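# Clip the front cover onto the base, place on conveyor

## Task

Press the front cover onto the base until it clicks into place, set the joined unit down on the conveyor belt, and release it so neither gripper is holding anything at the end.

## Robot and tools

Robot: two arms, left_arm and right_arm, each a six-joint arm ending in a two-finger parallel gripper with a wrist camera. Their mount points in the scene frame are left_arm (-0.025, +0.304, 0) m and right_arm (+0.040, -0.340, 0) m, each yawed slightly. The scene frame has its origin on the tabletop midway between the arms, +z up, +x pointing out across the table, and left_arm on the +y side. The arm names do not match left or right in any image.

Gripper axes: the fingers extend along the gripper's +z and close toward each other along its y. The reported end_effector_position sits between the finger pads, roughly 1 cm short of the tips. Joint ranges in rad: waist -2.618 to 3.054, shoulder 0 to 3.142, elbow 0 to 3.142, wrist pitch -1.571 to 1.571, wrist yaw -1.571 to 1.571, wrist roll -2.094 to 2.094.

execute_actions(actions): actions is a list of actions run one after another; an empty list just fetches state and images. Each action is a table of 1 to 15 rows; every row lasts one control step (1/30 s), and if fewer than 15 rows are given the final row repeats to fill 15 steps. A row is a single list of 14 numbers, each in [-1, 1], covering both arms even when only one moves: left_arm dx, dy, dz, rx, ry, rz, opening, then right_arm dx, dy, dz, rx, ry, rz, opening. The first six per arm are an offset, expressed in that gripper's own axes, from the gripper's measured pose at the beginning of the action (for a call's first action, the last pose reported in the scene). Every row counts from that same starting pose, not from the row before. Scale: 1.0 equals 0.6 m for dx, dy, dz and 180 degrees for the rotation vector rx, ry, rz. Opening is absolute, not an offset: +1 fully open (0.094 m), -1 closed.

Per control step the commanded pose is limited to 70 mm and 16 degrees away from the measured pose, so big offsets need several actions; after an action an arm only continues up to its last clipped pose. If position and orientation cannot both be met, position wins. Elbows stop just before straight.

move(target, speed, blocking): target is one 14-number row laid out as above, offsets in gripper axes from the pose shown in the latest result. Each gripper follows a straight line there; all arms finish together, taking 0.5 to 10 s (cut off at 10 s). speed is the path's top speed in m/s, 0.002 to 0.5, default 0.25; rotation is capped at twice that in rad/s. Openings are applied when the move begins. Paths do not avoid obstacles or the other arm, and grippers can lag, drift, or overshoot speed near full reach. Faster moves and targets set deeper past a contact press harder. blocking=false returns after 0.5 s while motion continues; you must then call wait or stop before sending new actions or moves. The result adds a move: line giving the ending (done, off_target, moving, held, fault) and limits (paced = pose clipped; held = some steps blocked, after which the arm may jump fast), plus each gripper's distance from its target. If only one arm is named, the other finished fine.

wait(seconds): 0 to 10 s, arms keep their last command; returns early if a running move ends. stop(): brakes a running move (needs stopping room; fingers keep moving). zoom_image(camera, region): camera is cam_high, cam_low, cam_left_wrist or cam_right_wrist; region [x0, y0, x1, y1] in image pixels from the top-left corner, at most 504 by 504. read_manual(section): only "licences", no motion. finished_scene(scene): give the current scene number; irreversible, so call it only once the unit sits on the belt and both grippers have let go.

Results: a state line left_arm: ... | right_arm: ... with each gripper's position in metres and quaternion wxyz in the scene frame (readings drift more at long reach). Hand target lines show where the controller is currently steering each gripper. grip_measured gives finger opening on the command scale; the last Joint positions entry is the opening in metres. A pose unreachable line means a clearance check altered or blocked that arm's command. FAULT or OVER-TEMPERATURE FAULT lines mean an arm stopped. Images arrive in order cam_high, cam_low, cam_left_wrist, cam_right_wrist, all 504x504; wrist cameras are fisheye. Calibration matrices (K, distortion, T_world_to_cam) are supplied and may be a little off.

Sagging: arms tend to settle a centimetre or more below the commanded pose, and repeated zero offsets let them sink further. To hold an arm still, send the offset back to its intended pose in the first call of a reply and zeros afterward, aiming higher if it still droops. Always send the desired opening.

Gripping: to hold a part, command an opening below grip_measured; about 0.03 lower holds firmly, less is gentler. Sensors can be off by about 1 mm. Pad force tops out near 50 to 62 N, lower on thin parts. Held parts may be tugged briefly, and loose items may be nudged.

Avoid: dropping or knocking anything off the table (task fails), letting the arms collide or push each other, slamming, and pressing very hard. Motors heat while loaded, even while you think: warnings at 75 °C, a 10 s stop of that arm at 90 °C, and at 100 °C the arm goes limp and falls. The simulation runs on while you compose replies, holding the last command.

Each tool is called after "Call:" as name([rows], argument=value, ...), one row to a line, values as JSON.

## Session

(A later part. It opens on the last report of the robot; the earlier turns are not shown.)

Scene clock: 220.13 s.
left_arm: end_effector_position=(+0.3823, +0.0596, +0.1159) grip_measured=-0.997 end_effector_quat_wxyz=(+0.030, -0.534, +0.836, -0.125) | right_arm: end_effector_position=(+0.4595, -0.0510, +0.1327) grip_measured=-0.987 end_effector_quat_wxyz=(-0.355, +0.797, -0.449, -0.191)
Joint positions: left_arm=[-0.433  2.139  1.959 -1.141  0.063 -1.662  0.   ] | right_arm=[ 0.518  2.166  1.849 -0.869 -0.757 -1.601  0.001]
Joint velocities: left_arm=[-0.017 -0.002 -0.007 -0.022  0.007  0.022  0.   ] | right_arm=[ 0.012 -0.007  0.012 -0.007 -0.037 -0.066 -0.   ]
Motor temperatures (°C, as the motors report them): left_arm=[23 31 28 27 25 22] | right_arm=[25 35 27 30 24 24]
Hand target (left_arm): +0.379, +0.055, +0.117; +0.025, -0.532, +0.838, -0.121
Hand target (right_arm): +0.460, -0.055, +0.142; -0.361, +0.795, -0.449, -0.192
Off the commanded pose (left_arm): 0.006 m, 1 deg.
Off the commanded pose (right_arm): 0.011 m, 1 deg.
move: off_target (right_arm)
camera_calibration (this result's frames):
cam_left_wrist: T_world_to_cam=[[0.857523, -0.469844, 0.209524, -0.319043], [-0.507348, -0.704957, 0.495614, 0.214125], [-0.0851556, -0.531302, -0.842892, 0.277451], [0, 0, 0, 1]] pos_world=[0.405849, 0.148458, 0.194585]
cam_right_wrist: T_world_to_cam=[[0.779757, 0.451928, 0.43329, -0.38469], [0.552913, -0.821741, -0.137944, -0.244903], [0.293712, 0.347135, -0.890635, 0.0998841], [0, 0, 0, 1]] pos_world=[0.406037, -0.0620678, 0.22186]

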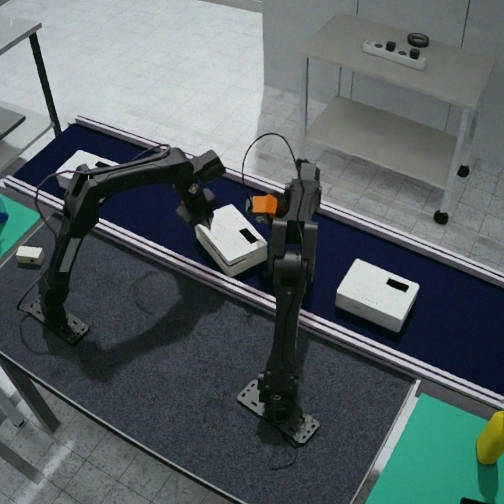

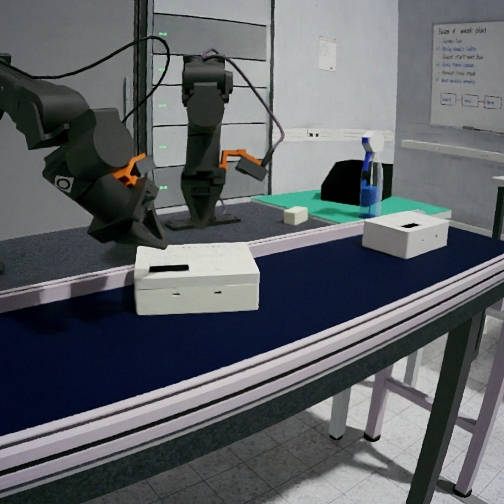

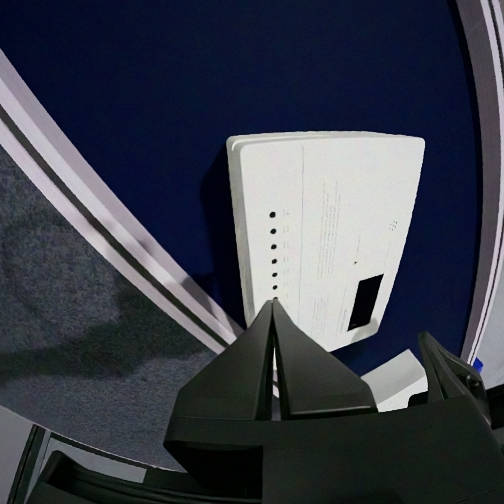

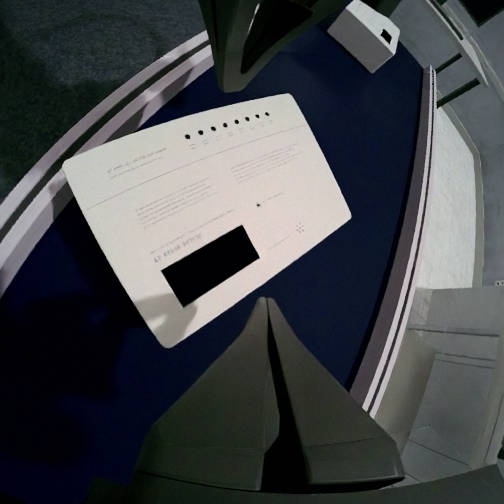

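Call:
move(target=[-0.003,0.008,0.035,-0.04,0,0,-1, 0,0,-0.02,0,0,0,-1], speed=0.05)

Scene clock: 222.07 s.
left_arm: end_effector_position=(+0.3828, +0.0577, +0.0921) grip_measured=-0.997 end_effector_quat_wxyz=(+0.000, -0.537, +0.840, -0.077) | right_arm: end_effector_position=(+0.4587, -0.0558, +0.1306) grip_measured=-0.987 end_effector_quat_wxyz=(-0.350, +0.799, -0.450, -0.191)
Joint positions: left_arm=[-0.433  2.277  2.11  -1.267  0.071 -1.659  0.   ] | right_arm=[ 0.51   2.166  1.849 -0.888 -0.751 -1.618  0.001]
Joint velocities: left_arm=[ 0.007  0.017  0.032 -0.037 -0.051  0.007  0.001] | right_arm=[-0.037 -0.012  0.022  0.007  0.022 -0.007 -0.001]
Motor temperatures (°C, as the motors report them): left_arm=[23 31 28 27 25 22] | right_arm=[25 35 27 30 24 24]
Hand target (left_arm): +0.383, +0.060, +0.094; -0.003, -0.535, +0.842, -0.073
Hand target (right_arm): +0.459, -0.060, +0.141; -0.355, +0.797, -0.450, -0.191
Off the commanded pose (left_arm): 0.003 m, 1 deg.
Off the commanded pose (right_arm): 0.011 m, 1 deg.
move: off_target (right_arm)
camera_calibration (this result's frames):
cam_left_wrist: T_world_to_cam=[[0.871257, -0.481079, 0.0973396, -0.309651], [-0.458955, -0.728198, 0.509007, 0.206464], [-0.17399, -0.48815, -0.855241, 0.289088], [0, 0, 0, 1]] pos_world=[0.414841, 0.142499, 0.17229]
cam_right_wrist: T_world_to_cam=[[0.780167, 0.45877, 0.425288, -0.379778], [0.554442, -0.821935, -0.130449, -0.250413], [0.289713, 0.33757, -0.895608, 0.101964], [0, 0, 0, 1]] pos_world=[0.405589, -0.0660126, 0.220168]

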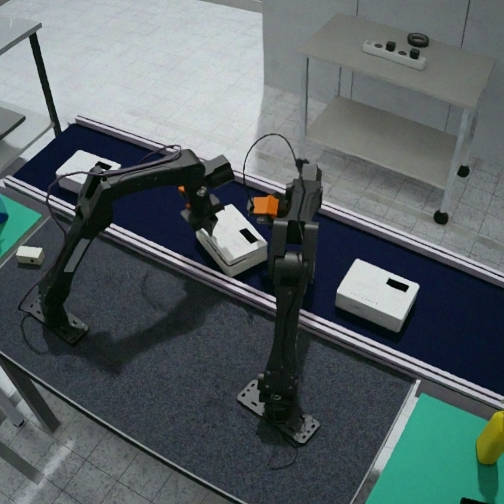

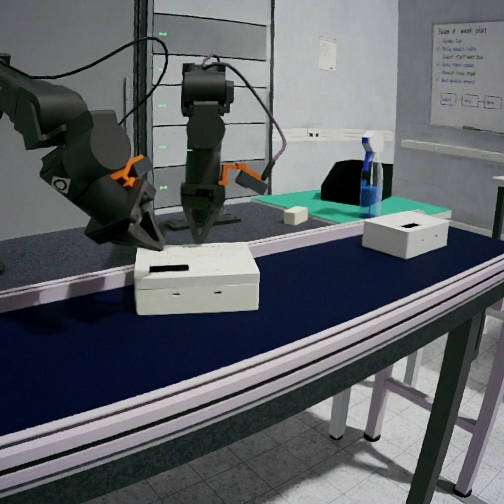

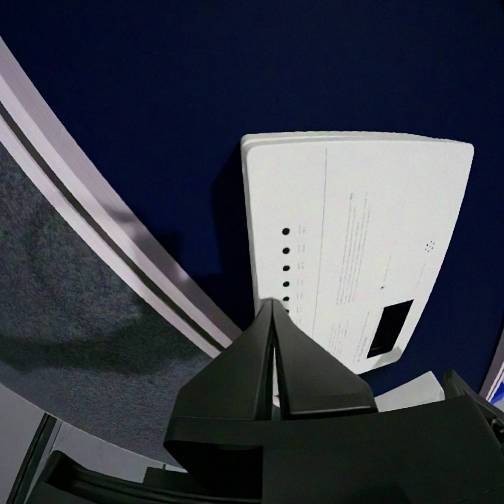

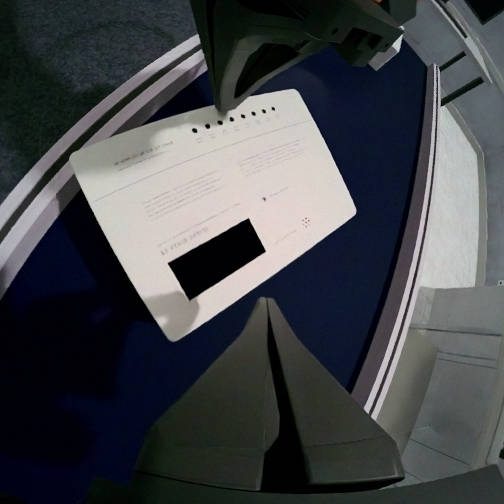

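Call:
move(target=[-0.007,0.028,0.08,-0.02,0,0,-1, 0,0,-0.02,0,0,0,-1], speed=0.03)

Scene clock: 224.20 s.
left_arm: end_effector_position=(+0.3878, +0.0539, +0.0873) grip_measured=-0.997 end_effector_quat_wxyz=(+0.012, -0.534, +0.839, -0.104) | right_arm: end_effector_position=(+0.4578, -0.0607, +0.1286) grip_measured=-0.987 end_effector_quat_wxyz=(-0.344, +0.801, -0.451, -0.190)
Joint positions: left_arm=[-0.433  2.234  2.01  -1.151  0.076 -1.659  0.   ] | right_arm=[ 0.503  2.166  1.849 -0.908 -0.745 -1.635  0.001]
Joint velocities: left_arm=[-0.017 -0.007 -0.012  0.022 -0.007  0.007 -0.001] | right_arm=[-0.002 -0.002 -0.017 -0.007 -0.007 -0.007 -0.   ]
Motor temperatures (°C, as the motors report them): left_arm=[23 31 28 27 25 22] | right_arm=[25 35 27 30 24 24]
Hand target (left_arm): +0.372, +0.064, +0.045; -0.016, -0.537, +0.842, -0.050
Hand target (right_arm): +0.459, -0.065, +0.139; -0.350, +0.799, -0.450, -0.191
Off the commanded pose (left_arm): 0.048 m, 7 deg.
Off the commanded pose (right_arm): 0.011 m, 1 deg.
move: off_target (left_arm, right_arm)
camera_calibration (this result's frames):
cam_left_wrist: T_world_to_cam=[[0.864715, -0.477573, 0.155536, -0.318149], [-0.484322, -0.710817, 0.510069, 0.21716], [-0.133038, -0.516394, -0.845954, 0.268856], [0, 0, 0, 1]] pos_world=[0.416051, 0.141258, 0.166157]
cam_right_wrist: T_world_to_cam=[[0.780665, 0.465733, 0.416718, -0.374658], [0.556033, -0.822016, -0.12295, -0.255892], [0.285287, 0.327692, -0.900683, 0.104165], [0, 0, 0, 1]] pos_world=[0.405049, -0.0699907, 0.218485]

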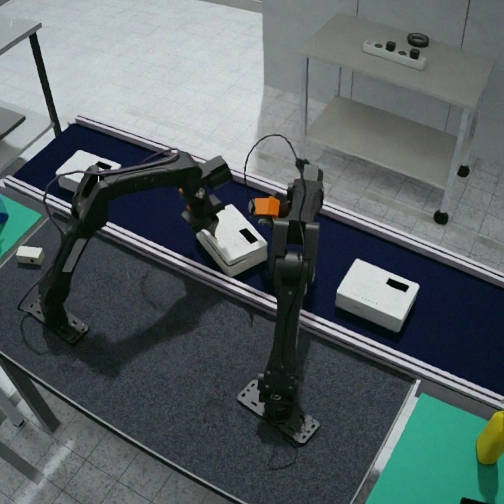

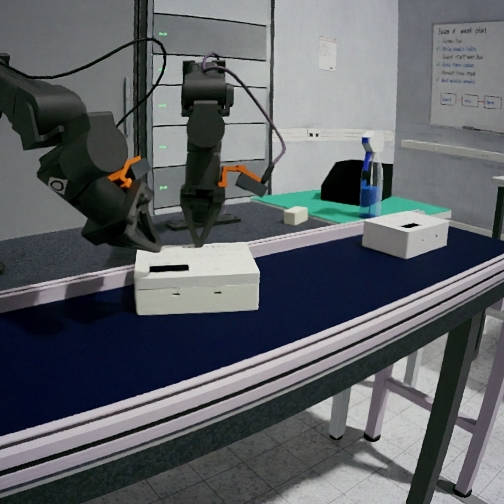

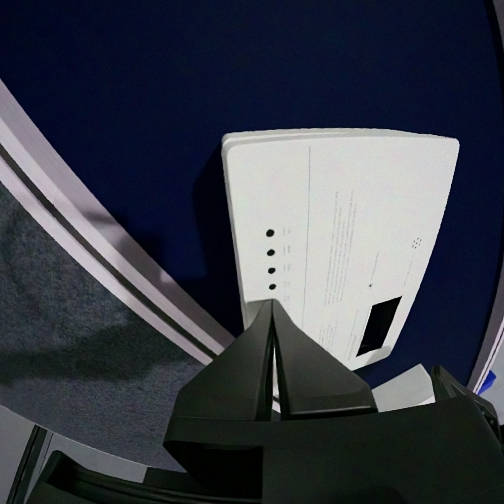

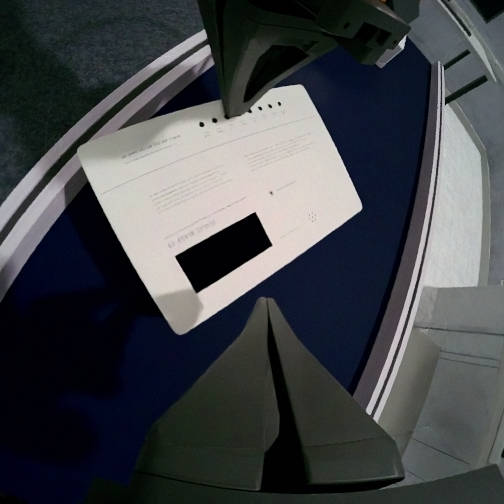

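Call:
execute_actions([
  [[-0.006,0.048,0.07,-0.045,0,0,-1, 0,0,-0.02,0,0,0,-1],[-0.006,0.05,0.074,-0.05,0,0,-1, 0,0,-0.02,0,0,0,-1],[-0.007,0.052,0.078,-0.055,0,0,-1, 0,0,-0.02,0,0,0,-1],[-0.007,0.054,0.082,-0.06,0,0,-1, 0,0,-0.02,0,0,0,-1],[-0.008,0.056,0.086,-0.065,0,0,-1, 0,0,-0.02,0,0,0,-1],[-0.008,0.058,0.09,-0.07,0,0,-1, 0,0,-0.02,0,0,0,-1],[-0.009,0.06,0.094,-0.07,0,0,-1, 0,0,-0.02,0,0,0,-1],[-0.009,0.061,0.096,-0.07,0,0,-1, 0,0,-0.02,0,0,0,-1]],
])

Call:
wait(seconds=0.5)

Scene clock: 225.03 s.
left_arm: end_effector_position=(+0.3890, +0.0523, +0.0864) grip_measured=-0.997 end_effector_quat_wxyz=(+0.006, -0.531, +0.842, -0.097) | right_arm: end_effector_position=(+0.4564, -0.0652, +0.1271) grip_measured=-0.987 end_effector_quat_wxyz=(-0.339, +0.803, -0.452, -0.191)
Joint positions: left_arm=[-0.433  2.264  2.058 -1.187  0.08  -1.65   0.   ] | right_arm=[ 0.496  2.166  1.849 -0.928 -0.744 -1.652  0.001]
Joint velocities: left_arm=[-0.012 -0.002 -0.012 -0.007  0.037  0.007 -0.   ] | right_arm=[-0.017  0.007 -0.002  0.007 -0.022 -0.066 -0.   ]
Motor temperatures (°C, as the motors report them): left_arm=[23 31 28 27 25 22] | right_arm=[25 35 27 30 24 24]
Hand target (left_arm): +0.362, +0.067, +0.030; -0.046, -0.534, +0.844, -0.012
Hand target (right_arm): +0.458, -0.070, +0.137; -0.344, +0.801, -0.451, -0.190
Off the commanded pose (left_arm): 0.068 m, 12 deg.
Off the commanded pose (right_arm): 0.011 m, 1 deg.
camera_calibration (this result's frames):
cam_left_wrist: T_world_to_cam=[[0.862292, -0.486893, 0.139238, -0.316931], [-0.483265, -0.708991, 0.513602, 0.216254], [-0.151351, -0.510164, -0.846656, 0.274248], [0, 0, 0, 1]] pos_world=[0.419303, 0.138922, 0.165254]
cam_right_wrist: T_world_to_cam=[[0.781612, 0.471923, 0.407886, -0.369744], [0.558154, -0.821075, -0.119581, -0.260336], [0.278472, 0.321129, -0.905168, 0.107908], [0, 0, 0, 1]] pos_world=[0.404254, -0.0739169, 0.217357]

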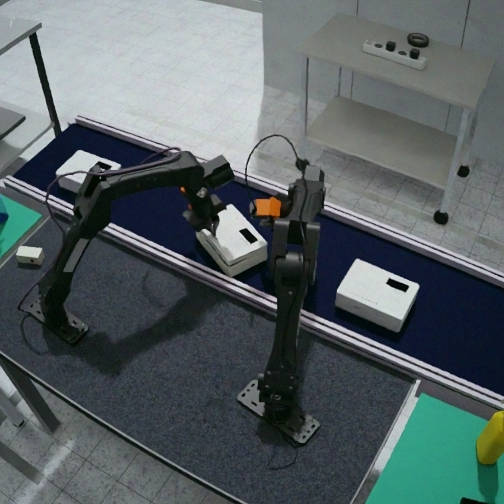

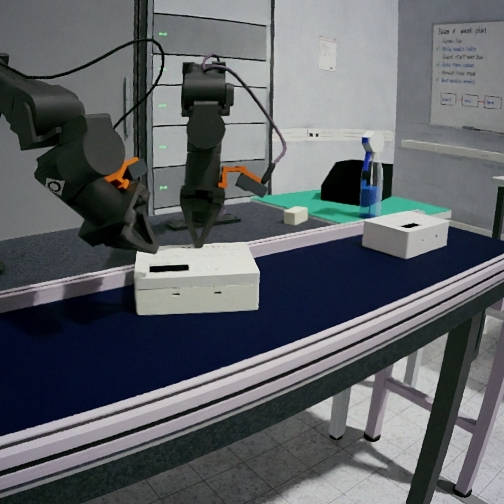

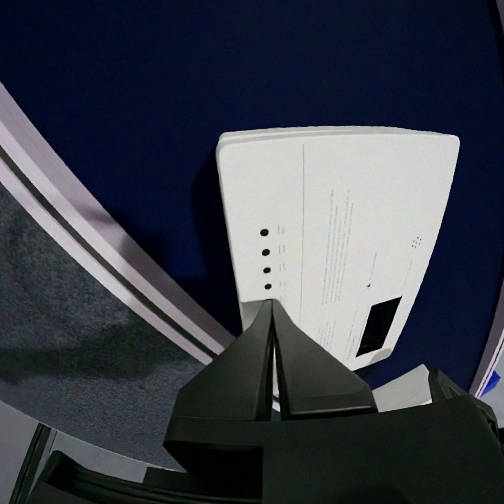

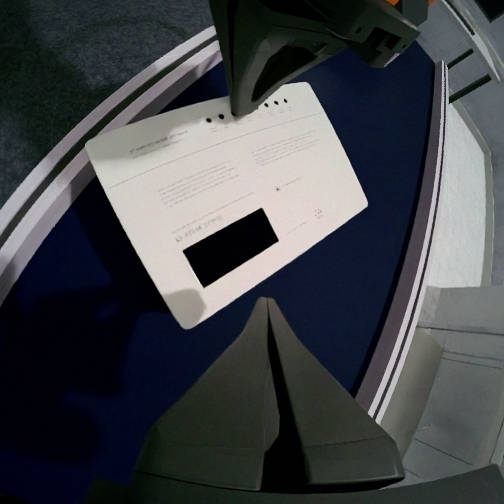

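Scene clock: 225.53 s.
left_arm: end_effector_position=(+0.3890, +0.0523, +0.0864) grip_measured=-0.997 end_effector_quat_wxyz=(+0.006, -0.530, +0.842, -0.097) | right_arm: end_effector_position=(+0.4563, -0.0653, +0.1271) grip_measured=-0.987 end_effector_quat_wxyz=(-0.339, +0.803, -0.451, -0.191)
Joint positions: left_arm=[-0.433  2.264  2.058 -1.187  0.08  -1.649  0.   ] | right_arm=[ 0.496  2.166  1.849 -0.928 -0.744 -1.652  0.001]
Joint velocities: left_arm=[ 0.012 -0.017 -0.007  0.022  0.007 -0.007 -0.   ] | right_arm=[-0.002 -0.017 -0.002 -0.037 -0.022 -0.051 -0.   ]
Motor temperatures (°C, as the motors report them): left_arm=[23 31 28 27 25 22] | right_arm=[25 35 27 30 24 24]
Hand target (left_arm): +0.362, +0.067, +0.030; -0.046, -0.534, +0.844, -0.012
Hand target (right_arm): +0.458, -0.070, +0.137; -0.344, +0.801, -0.451, -0.190
Off the commanded pose (left_arm): 0.068 m, 12 deg.
Off the commanded pose (right_arm): 0.011 m, 1 deg.
wait: 0.50 s; at rest by 0.17 s
camera_calibration (this result's frames):
cam_left_wrist: T_world_to_cam=[[0.86172, -0.487879, 0.139329, -0.316665], [-0.484153, -0.708515, 0.513423, 0.21659], [-0.151771, -0.509883, -0.846749, 0.274405], [0, 0, 0, 1]] pos_world=[0.419386, 0.138877, 0.16527]
cam_right_wrist: T_world_to_cam=[[0.781431, 0.472442, 0.407632, -0.369445], [0.55857, -0.820808, -0.119472, -0.260491], [0.278144, 0.32105, -0.905297, 0.108078], [0, 0, 0, 1]] pos_world=[0.404137, -0.0739702, 0.217319]

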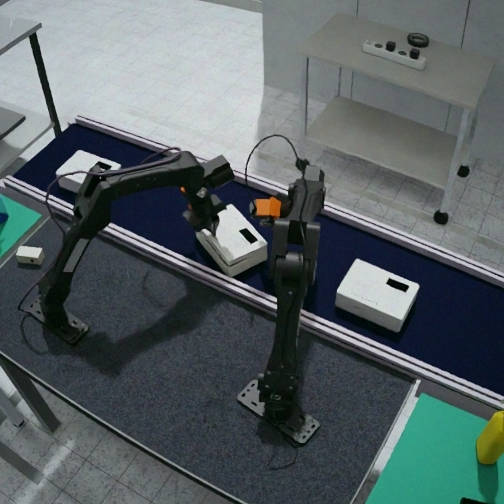

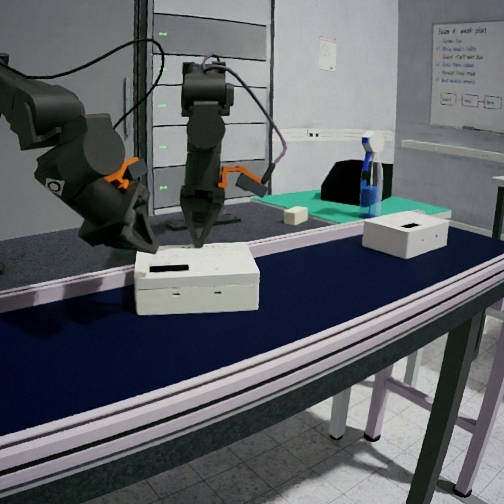

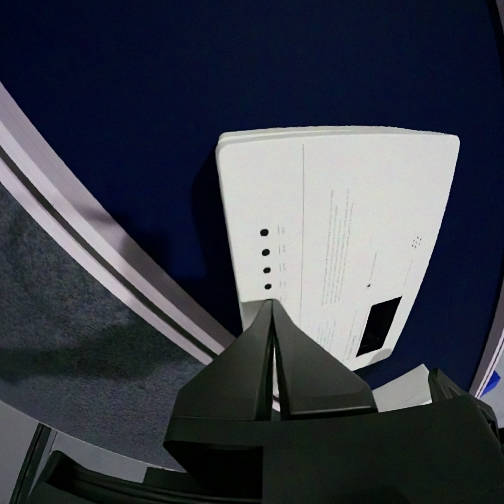

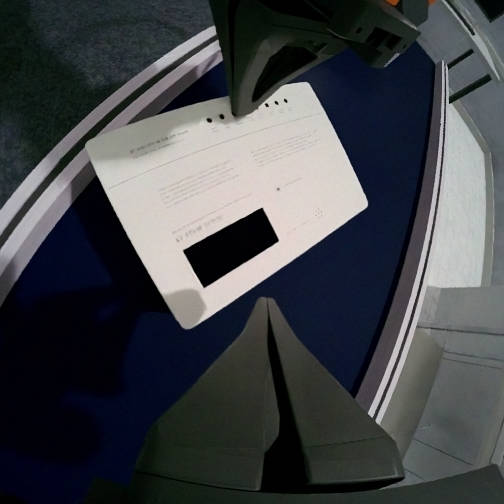

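Call:
zoom_image(camera="cam_high", region=[180,190,290,290])

Call:
zoom_image(camera="cam_low", region=[120,230,270,325])

Region (180, 190, 290, 290) of cam_high's 504x504 image, scaled by 4.582, with more detail than that image has; it fills the top 458 rows of this view, and the rest is white.

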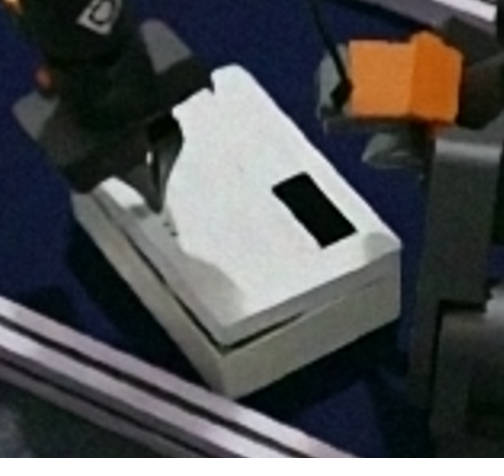

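Region (120, 230, 270, 325) of cam_low's 504x504 image, scaled by 3.360, with more detail than that image has; it fills the top 319 rows of this view, and the rest is white.

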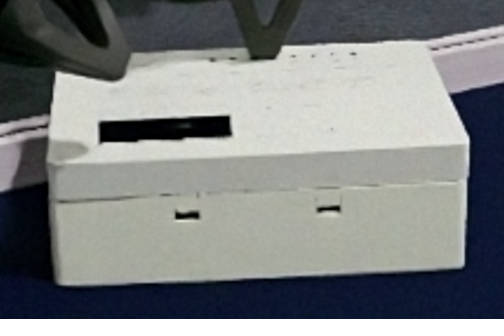

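Call:
move(target=[0.01,0.075,-0.063,0.19,0,0,-1, 0,0,-0.02,0,0,0,-1], speed=0.15)

Scene clock: 228.83 s.
left_arm: end_effector_position=(+0.3430, +0.0718, +0.1138) grip_measured=-0.997 end_effector_quat_wxyz=(+0.151, -0.504, +0.781, -0.336) | right_arm: end_effector_position=(+0.4550, -0.0703, +0.1250) grip_measured=-0.987 end_effector_quat_wxyz=(-0.332, +0.805, -0.452, -0.191)
Joint positions: left_arm=[-0.475  1.604  1.009 -0.222  0.01  -1.711  0.   ] | right_arm=[ 0.489  2.166  1.849 -0.949 -0.737 -1.67   0.001]
Joint velocities: left_arm=[ 0.007  0.002  0.002 -0.037 -0.007 -0.081 -0.001] | right_arm=[-0.002 -0.022  0.007 -0.066  0.037  0.051 -0.001]
Motor temperatures (°C, as the motors report them): left_arm=[23 31 28 27 25 22] | right_arm=[25 35 27 30 24 24]
Hand target (left_arm): +0.341, +0.071, +0.119; +0.161, -0.502, +0.779, -0.341
Hand target (right_arm): +0.456, -0.074, +0.135; -0.339, +0.803, -0.451, -0.191
Off the commanded pose (left_arm): 0.003 m, 1 deg.
Off the commanded pose (right_arm): 0.011 m, 1 deg.
move: off_target (right_arm)
camera_calibration (this result's frames):
cam_left_wrist: T_world_to_cam=[[0.673802, -0.343111, 0.65442, -0.275901], [-0.687862, -0.614741, 0.385926, 0.271704], [0.269883, -0.710189, -0.650227, 0.147985], [0, 0, 0, 1]] pos_world=[0.332859, 0.17746, 0.171921]
cam_right_wrist: T_world_to_cam=[[0.782111, 0.479911, 0.397477, -0.363697], [0.560466, -0.820557, -0.112089, -0.265915], [0.27236, 0.310439, -0.91074, 0.110781], [0, 0, 0, 1]] pos_world=[0.403316, -0.0780474, 0.215648]

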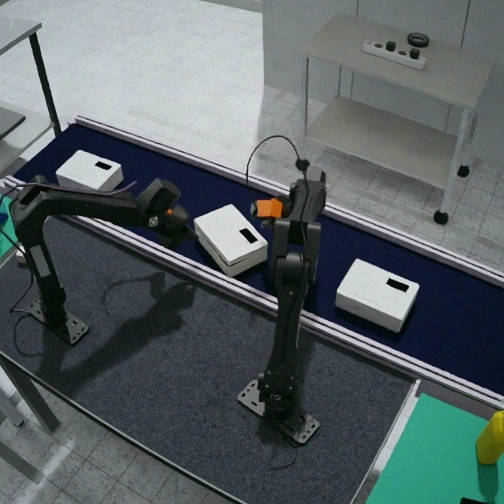

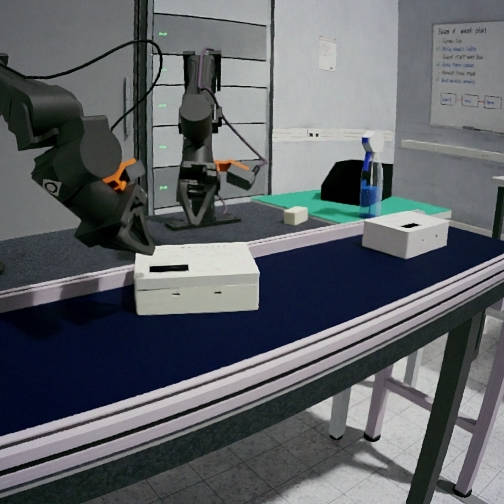

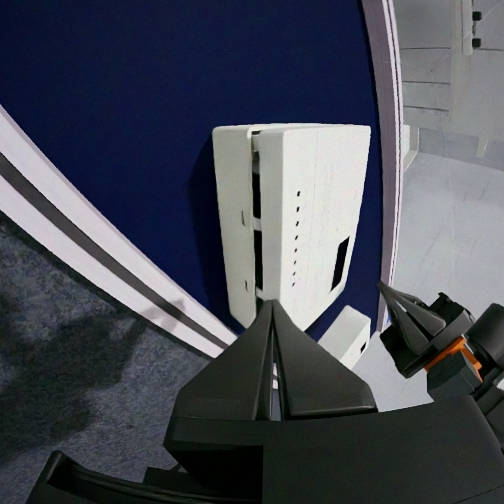

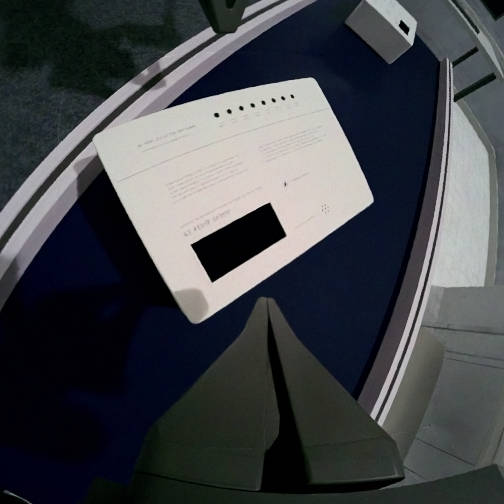

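Call:
zoom_image(camera="cam_left_wrist", region=[190,110,330,320])

Region (190, 110, 330, 320) of cam_left_wrist's 504x504 image, scaled by 2.400, with more detail than that image has.

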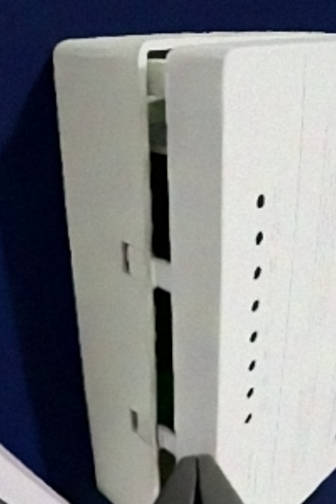

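Call:
move(target=[-0.167,-0.091,0.055,0,0.18,0,-1, -0.096,0.1675,0.044,0,0,0,-1], speed=0.15)

Scene clock: 232.93 s.
left_arm: end_effector_position=(+0.4429, +0.1367, +0.1137) grip_measured=-0.997 end_effector_quat_wxyz=(-0.067, -0.397, +0.791, -0.460) | right_arm: end_effector_position=(+0.3459, -0.0551, +0.1026) grip_measured=-0.987 end_effector_quat_wxyz=(-0.329, +0.806, -0.455, -0.189)
Joint positions: left_arm=[ 0.017  2.076  1.543 -0.535  0.866 -1.235  0.   ] | right_arm=[ 0.636  1.796  1.224 -0.578 -0.676 -1.487  0.001]
Joint velocities: left_arm=[ 0.012 -0.007 -0.007 -0.022 -0.007 -0.037  0.   ] | right_arm=[-0.002 -0.007 -0.022  0.051 -0.022  0.007 -0.001]
Motor temperatures (°C, as the motors report them): left_arm=[23 31 28 27 25 22] | right_arm=[25 35 27 30 24 24]
Hand target (left_arm): +0.444, +0.137, +0.117; -0.071, -0.391, +0.791, -0.465
Hand target (right_arm): +0.340, -0.053, +0.108; -0.333, +0.805, -0.452, -0.192
Off the commanded pose (left_arm): 0.004 m, 1 deg.
Off the commanded pose (right_arm): 0.007 m, 1 deg.
move: done
camera_calibration (this result's frames):
cam_left_wrist: T_world_to_cam=[[0.64909, -0.331154, 0.684849, -0.315073], [-0.752122, -0.144471, 0.642993, 0.315337], [-0.113988, -0.932451, -0.342843, 0.332487], [0, 0, 0, 1]] pos_world=[0.479583, 0.251248, 0.12701]
cam_right_wrist: T_world_to_cam=[[0.784197, 0.479978, 0.393264, -0.27711], [0.557061, -0.823752, -0.105431, -0.194495], [0.273347, 0.301751, -0.913361, 0.114769], [0, 0, 0, 1]] pos_world=[0.294283, -0.0618407, 0.193297]

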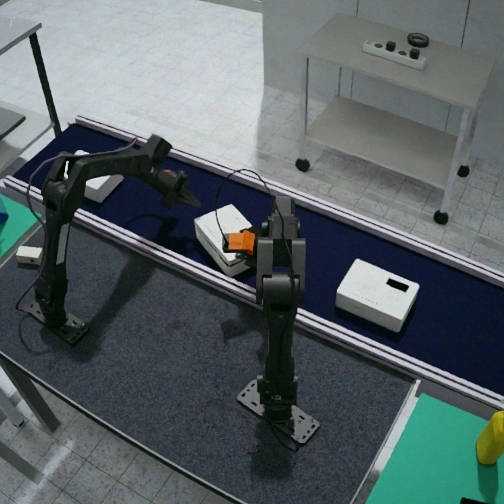

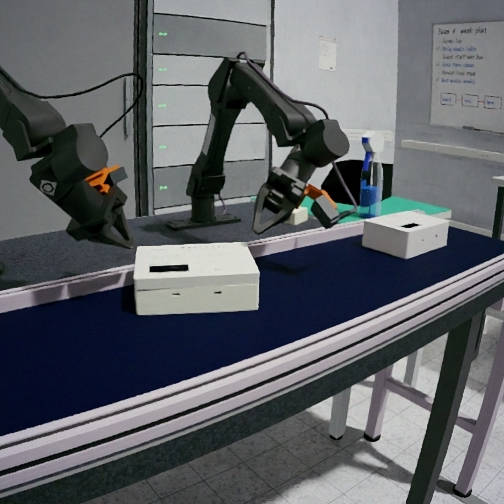

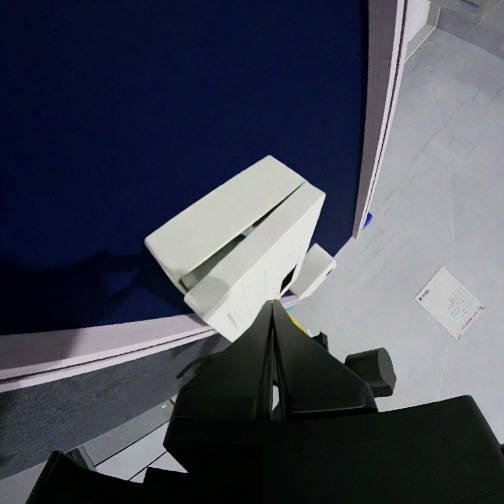

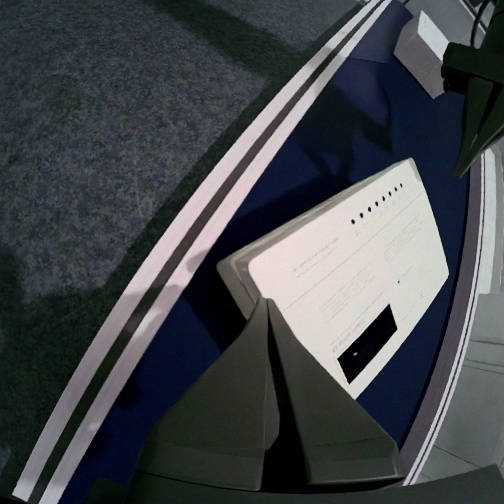

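Call:
zoom_image(camera="cam_left_wrist", region=[130,140,340,340])

Call:
zoom_image(camera="cam_right_wrist", region=[190,140,460,400])

Region (130, 140, 340, 340) of cam_left_wrist's 504x504 image, scaled by 2.400, with more detail than that image has; it fills the top 480 rows of this view, and the rest is white.

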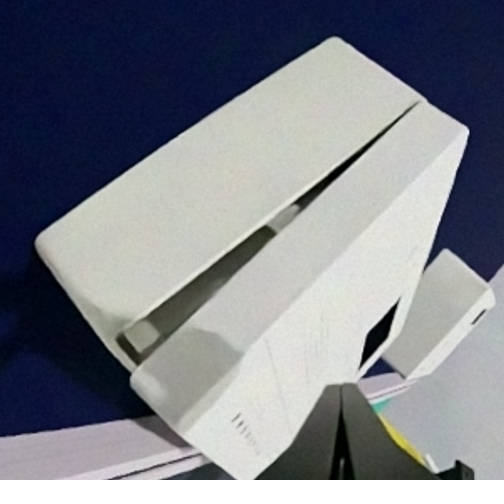

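Region (190, 140, 460, 400) of cam_right_wrist's 504x504 image, scaled by 1.867, with more detail than that image has; it fills the top 485 rows of this view, and the rest is white.

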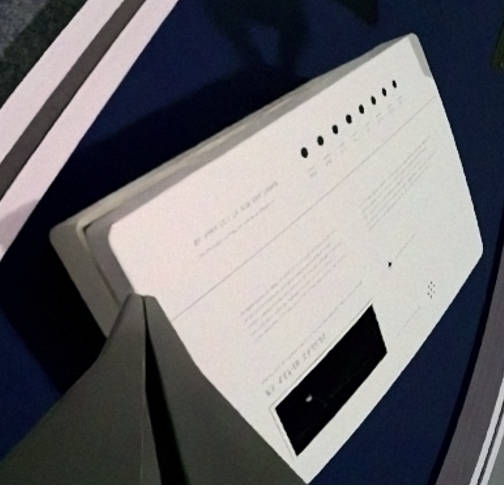

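Call:
move(target=[0.081,0.083,0.0,0,-0.18,0,-1, 0.02,-0.321,0.062,0,0,0.295,-1], speed=0.2)

Scene clock: 238.07 s.
left_arm: end_effector_position=(+0.3769, +0.1205, +0.0977) grip_measured=-0.997 end_effector_quat_wxyz=(+0.145, -0.512, +0.781, -0.327) | right_arm: end_effector_position=(+0.5172, +0.0318, +0.1315) grip_measured=-0.987 end_effector_quat_wxyz=(+0.235, -0.509, +0.767, +0.312)
Joint positions: left_arm=[-0.292  1.67   1.03  -0.209  0.131 -1.586  0.   ] | right_arm=[ 0.636  2.72   2.847 -1.211 -0.665 -0.523  0.001]
Joint velocities: left_arm=[-0.022  0.002  0.007 -0.066 -0.037 -0.051 -0.001] | right_arm=[ 0.007  0.012 -0.002 -0.081  0.037  0.037 -0.   ]
Motor temperatures (°C, as the motors report them): left_arm=[23 31 28 27 25 22] | right_arm=[25 35 27 30 24 24]
Hand target (left_arm): +0.376, +0.120, +0.103; +0.156, -0.509, +0.779, -0.331
Hand target (right_arm): +0.516, +0.033, +0.135; +0.235, -0.507, +0.767, +0.316
Off the commanded pose (left_arm): 0.006 m, 1 deg.
Off the commanded pose (right_arm): 0.007 m, 3 deg.
elbow stopped short (right arm): the move would have taken joint 3 (elbow) straighter than the controller allows; a more bent joint 3 avoids this.
move: off_target (right_arm)
camera_calibration (this result's frames):
cam_left_wrist: T_world_to_cam=[[0.692299, -0.340083, 0.636447, -0.27703], [-0.672514, -0.623837, 0.398186, 0.325378], [0.261623, -0.703684, -0.660593, 0.166299], [0, 0, 0, 1]] pos_world=[0.367101, 0.225792, 0.15661]
cam_right_wrist: T_world_to_cam=[[0.967755, -0.167595, -0.18805, -0.462355], [-0.213349, -0.942238, -0.258203, 0.207003], [-0.133914, 0.289998, -0.947612, 0.283642], [0, 0, 0, 1]] pos_world=[0.529594, 0.0353021, 0.235286]

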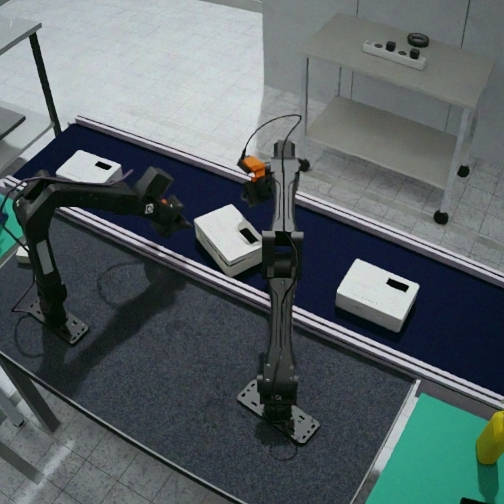

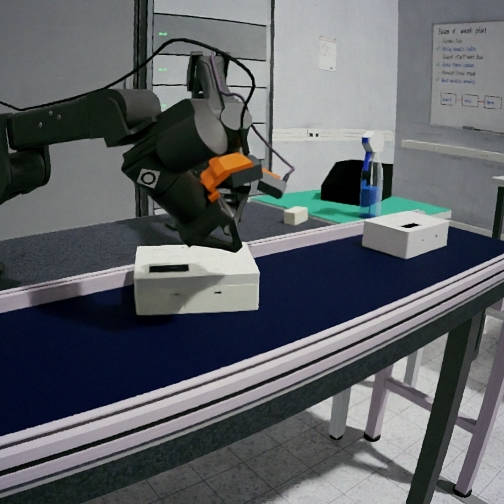

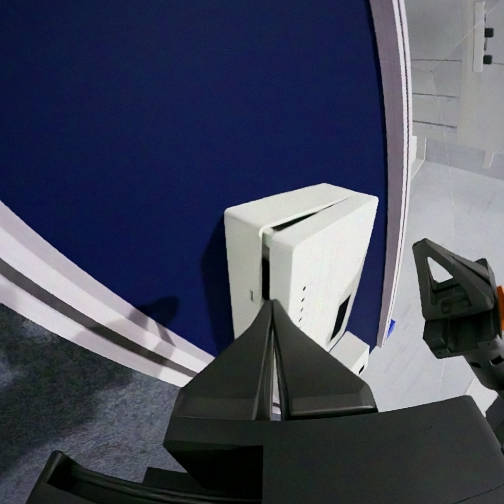

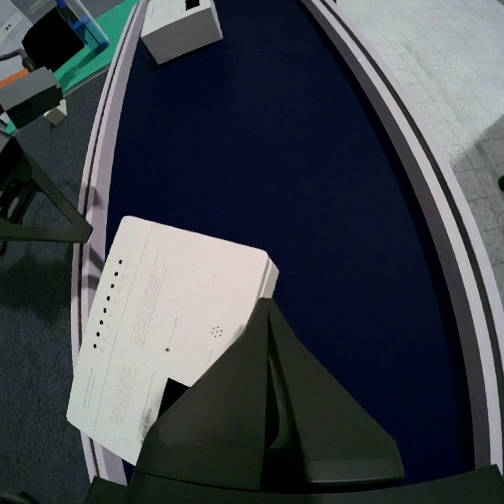

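Call:
move(target=[-0.003,0.022,0.025,0,0,0,-1, 0.094,-0.025,0.072,-0.06,0,0,-1], speed=0.08)

Scene clock: 240.13 s.
left_arm: end_effector_position=(+0.3780, +0.1202, +0.0836) grip_measured=-0.997 end_effector_quat_wxyz=(+0.147, -0.511, +0.780, -0.330) | right_arm: end_effector_position=(+0.5117, +0.0268, +0.0575) grip_measured=-0.987 end_effector_quat_wxyz=(+0.191, -0.530, +0.739, +0.368)
Joint positions: left_arm=[-0.292  1.694  0.99  -0.136  0.131 -1.586  0.   ] | right_arm=[ 0.601  2.876  2.847 -1.215 -0.806 -0.662  0.001]
Joint velocities: left_arm=[-0.007 -0.007 -0.007 -0.007  0.007 -0.007 -0.   ] | right_arm=[ 0.007 -0.012 -0.012  0.022 -0.095 -0.007  0.   ]
Motor temperatures (°C, as the motors report them): left_arm=[23 31 28 27 25 22] | right_arm=[25 35 27 30 24 24]
Hand target (left_arm): +0.376, +0.121, +0.077; +0.145, -0.512, +0.781, -0.327
Hand target (right_arm): +0.511, +0.023, +0.059; +0.189, -0.528, +0.735, +0.382
Off the commanded pose (left_arm): 0.006 m, 0 deg.
Off the commanded pose (right_arm): 0.005 m, 2 deg.
move: done
camera_calibration (this result's frames):
cam_left_wrist: T_world_to_cam=[[0.687327, -0.338102, 0.64286, -0.267845], [-0.675491, -0.622888, 0.394616, 0.332757], [0.267009, -0.705477, -0.656513, 0.154369], [0, 0, 0, 1]] pos_world=[0.367654, 0.225615, 0.142221]
cam_right_wrist: T_world_to_cam=[[0.956285, -0.0443202, -0.289059, -0.463421], [-0.131, -0.948649, -0.28793, 0.141757], [-0.261454, 0.31321, -0.912985, 0.276862], [0, 0, 0, 1]] pos_world=[0.53412, 0.0272225, 0.159631]

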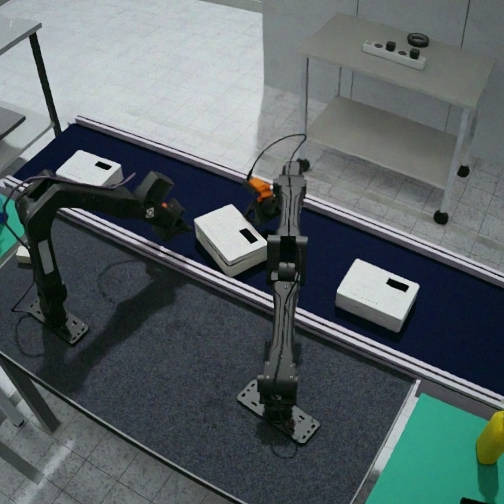

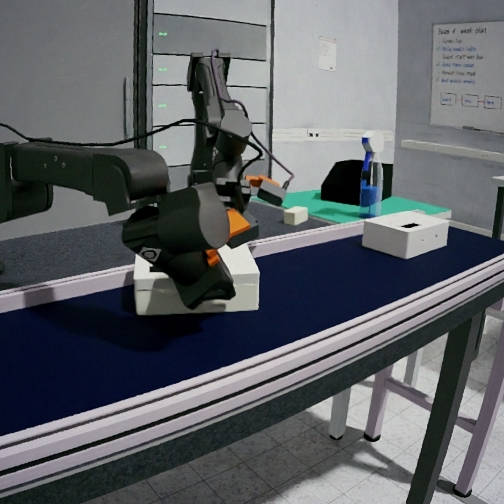

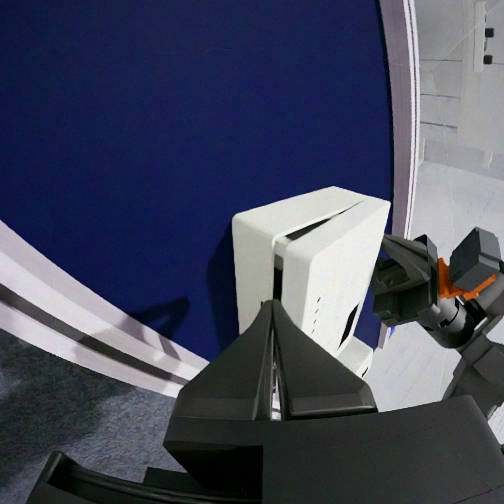

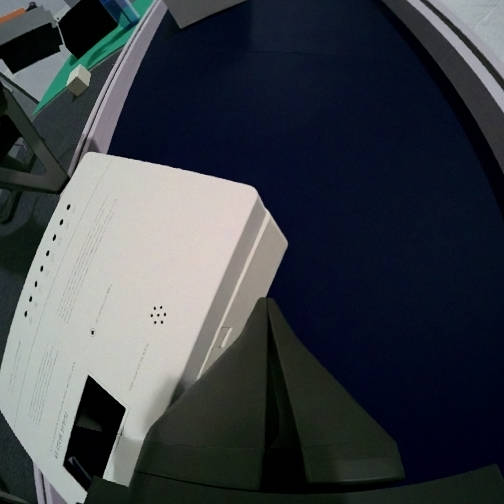

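Call:
move(target=[-0.003,0.018,0.02,0,0,0,-1, 0.007,0.022,0.02,0,0,0,-1], speed=0.03)

Scene clock: 241.70 s.
left_arm: end_effector_position=(+0.3790, +0.1198, +0.0725) grip_measured=-0.997 end_effector_quat_wxyz=(+0.149, -0.510, +0.779, -0.333) | right_arm: end_effector_position=(+0.5028, +0.0274, +0.0448) grip_measured=-0.987 end_effector_quat_wxyz=(+0.187, -0.525, +0.746, +0.365)
Joint positions: left_arm=[-0.292  1.717  0.961 -0.078  0.131 -1.586  0.   ] | right_arm=[ 0.612  2.718  2.487 -1.005 -0.792 -0.632  0.001]
Joint velocities: left_arm=[-0.007 -0.002 -0.007  0.007  0.007 -0.007  0.   ] | right_arm=[ 0.017 -0.012  0.017 -0.037 -0.022 -0.022 -0.   ]
Motor temperatures (°C, as the motors report them): left_arm=[23 31 28 28 25 22] | right_arm=[25 35 27 30 24 24]
Hand target (left_arm): +0.378, +0.121, +0.067; +0.147, -0.511, +0.780, -0.330
Hand target (right_arm): +0.497, +0.035, +0.052; +0.191, -0.530, +0.739, +0.368
Off the commanded pose (left_arm): 0.005 m, 0 deg.
Off the commanded pose (right_arm): 0.012 m, 1 deg.
move: off_target (right_arm)
camera_calibration (this result's frames):
cam_left_wrist: T_world_to_cam=[[0.683205, -0.336471, 0.648088, -0.260568], [-0.678002, -0.621894, 0.391869, 0.338637], [0.27119, -0.707131, -0.653009, 0.144839], [0, 0, 0, 1]] pos_world=[0.368339, 0.225343, 0.130751]
cam_right_wrist: T_world_to_cam=[[0.952835, -0.0611391, -0.297266, -0.455976], [-0.146812, -0.95012, -0.275169, 0.144936], [-0.265615, 0.305833, -0.914284, 0.265153], [0, 0, 0, 1]] pos_world=[0.526177, 0.0287368, 0.146761]

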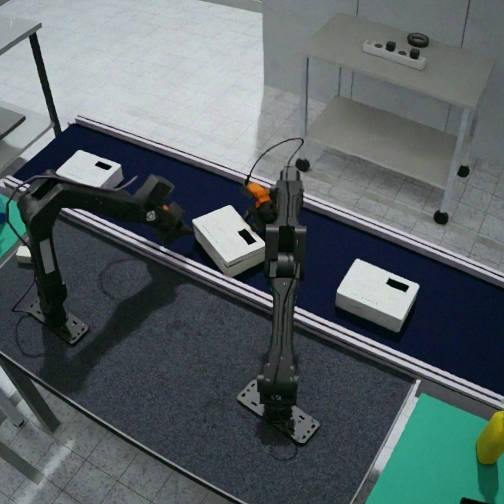

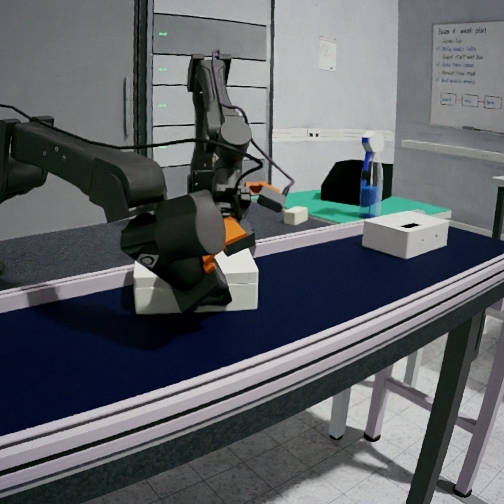

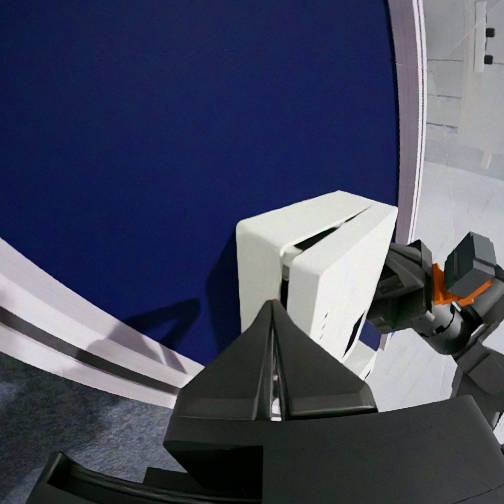

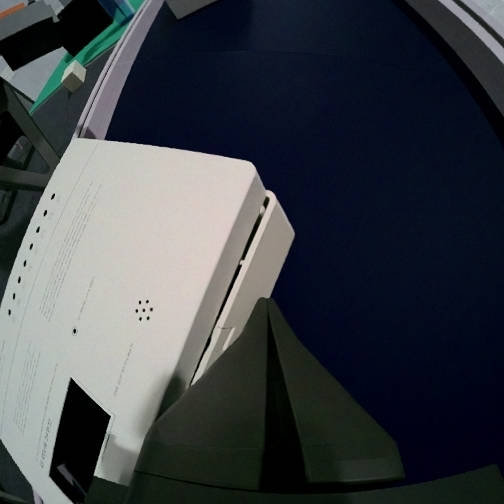

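Call:
move(target=[0,0,0,0,0,0,-1, -0.02,-0.007,-0.028,-0.07,0,0,-1], speed=0.05)

Scene clock: 246.67 s.
left_arm: end_effector_position=(+0.3791, +0.1198, +0.0726) grip_measured=-0.997 end_effector_quat_wxyz=(+0.149, -0.510, +0.779, -0.333) | right_arm: end_effector_position=(+0.5076, +0.0231, +0.0532) grip_measured=-0.987 end_effector_quat_wxyz=(+0.181, -0.511, +0.726, +0.423)
Joint positions: left_arm=[-0.292  1.717  0.961 -0.078  0.131 -1.586  0.   ] | right_arm=[ 0.574  2.911  2.847 -1.225 -0.927 -0.67   0.001]
Joint velocities: left_arm=[-0.022 -0.002 -0.012 -0.066  0.007 -0.007 -0.001] | right_arm=[-0.017 -0.002 -0.002  0.066 -0.037  0.051  0.001]
Motor temperatures (°C, as the motors report them): left_arm=[23 31 28 28 25 22] | right_arm=[25 36 27 30 24 24]
Hand target (left_arm): +0.379, +0.120, +0.073; +0.149, -0.510, +0.779, -0.333
Hand target (right_arm): +0.512, +0.021, +0.062; +0.194, -0.511, +0.716, +0.435
Off the commanded pose (left_arm): 0.000 m, 0 deg.
Off the commanded pose (right_arm): 0.011 m, 8 deg.
elbow stopped short (right arm): the move would have taken joint 3 (elbow) straighter than the controller allows; a more bent joint 3 avoids this.
move: off_target (right_arm)
camera_calibration (this result's frames):
cam_left_wrist: T_world_to_cam=[[0.682976, -0.33638, 0.648377, -0.260607], [-0.678141, -0.621839, 0.391715, 0.338698], [0.271421, -0.707223, -0.652814, 0.144754], [0, 0, 0, 1]] pos_world=[0.368383, 0.225326, 0.130795]
cam_right_wrist: T_world_to_cam=[[0.929563, -0.00169385, -0.368659, -0.444147], [-0.144029, -0.922185, -0.358929, 0.14628], [-0.339364, 0.386745, -0.857473, 0.307998], [0, 0, 0, 1]] pos_world=[0.538455, 0.0150286, 0.152865]

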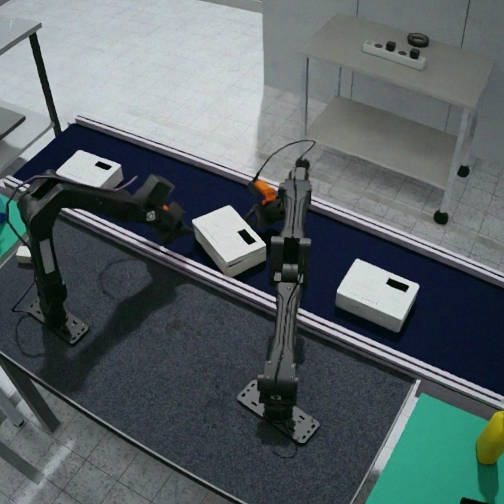

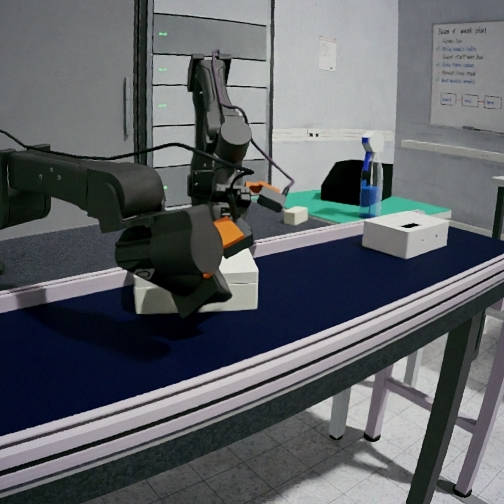

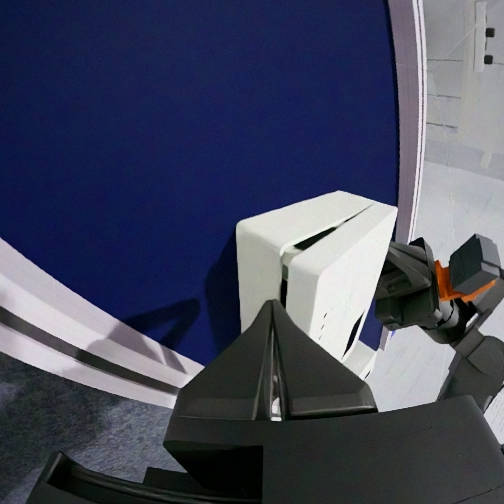

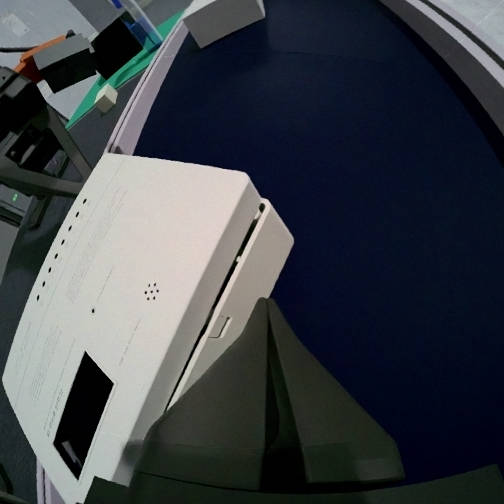

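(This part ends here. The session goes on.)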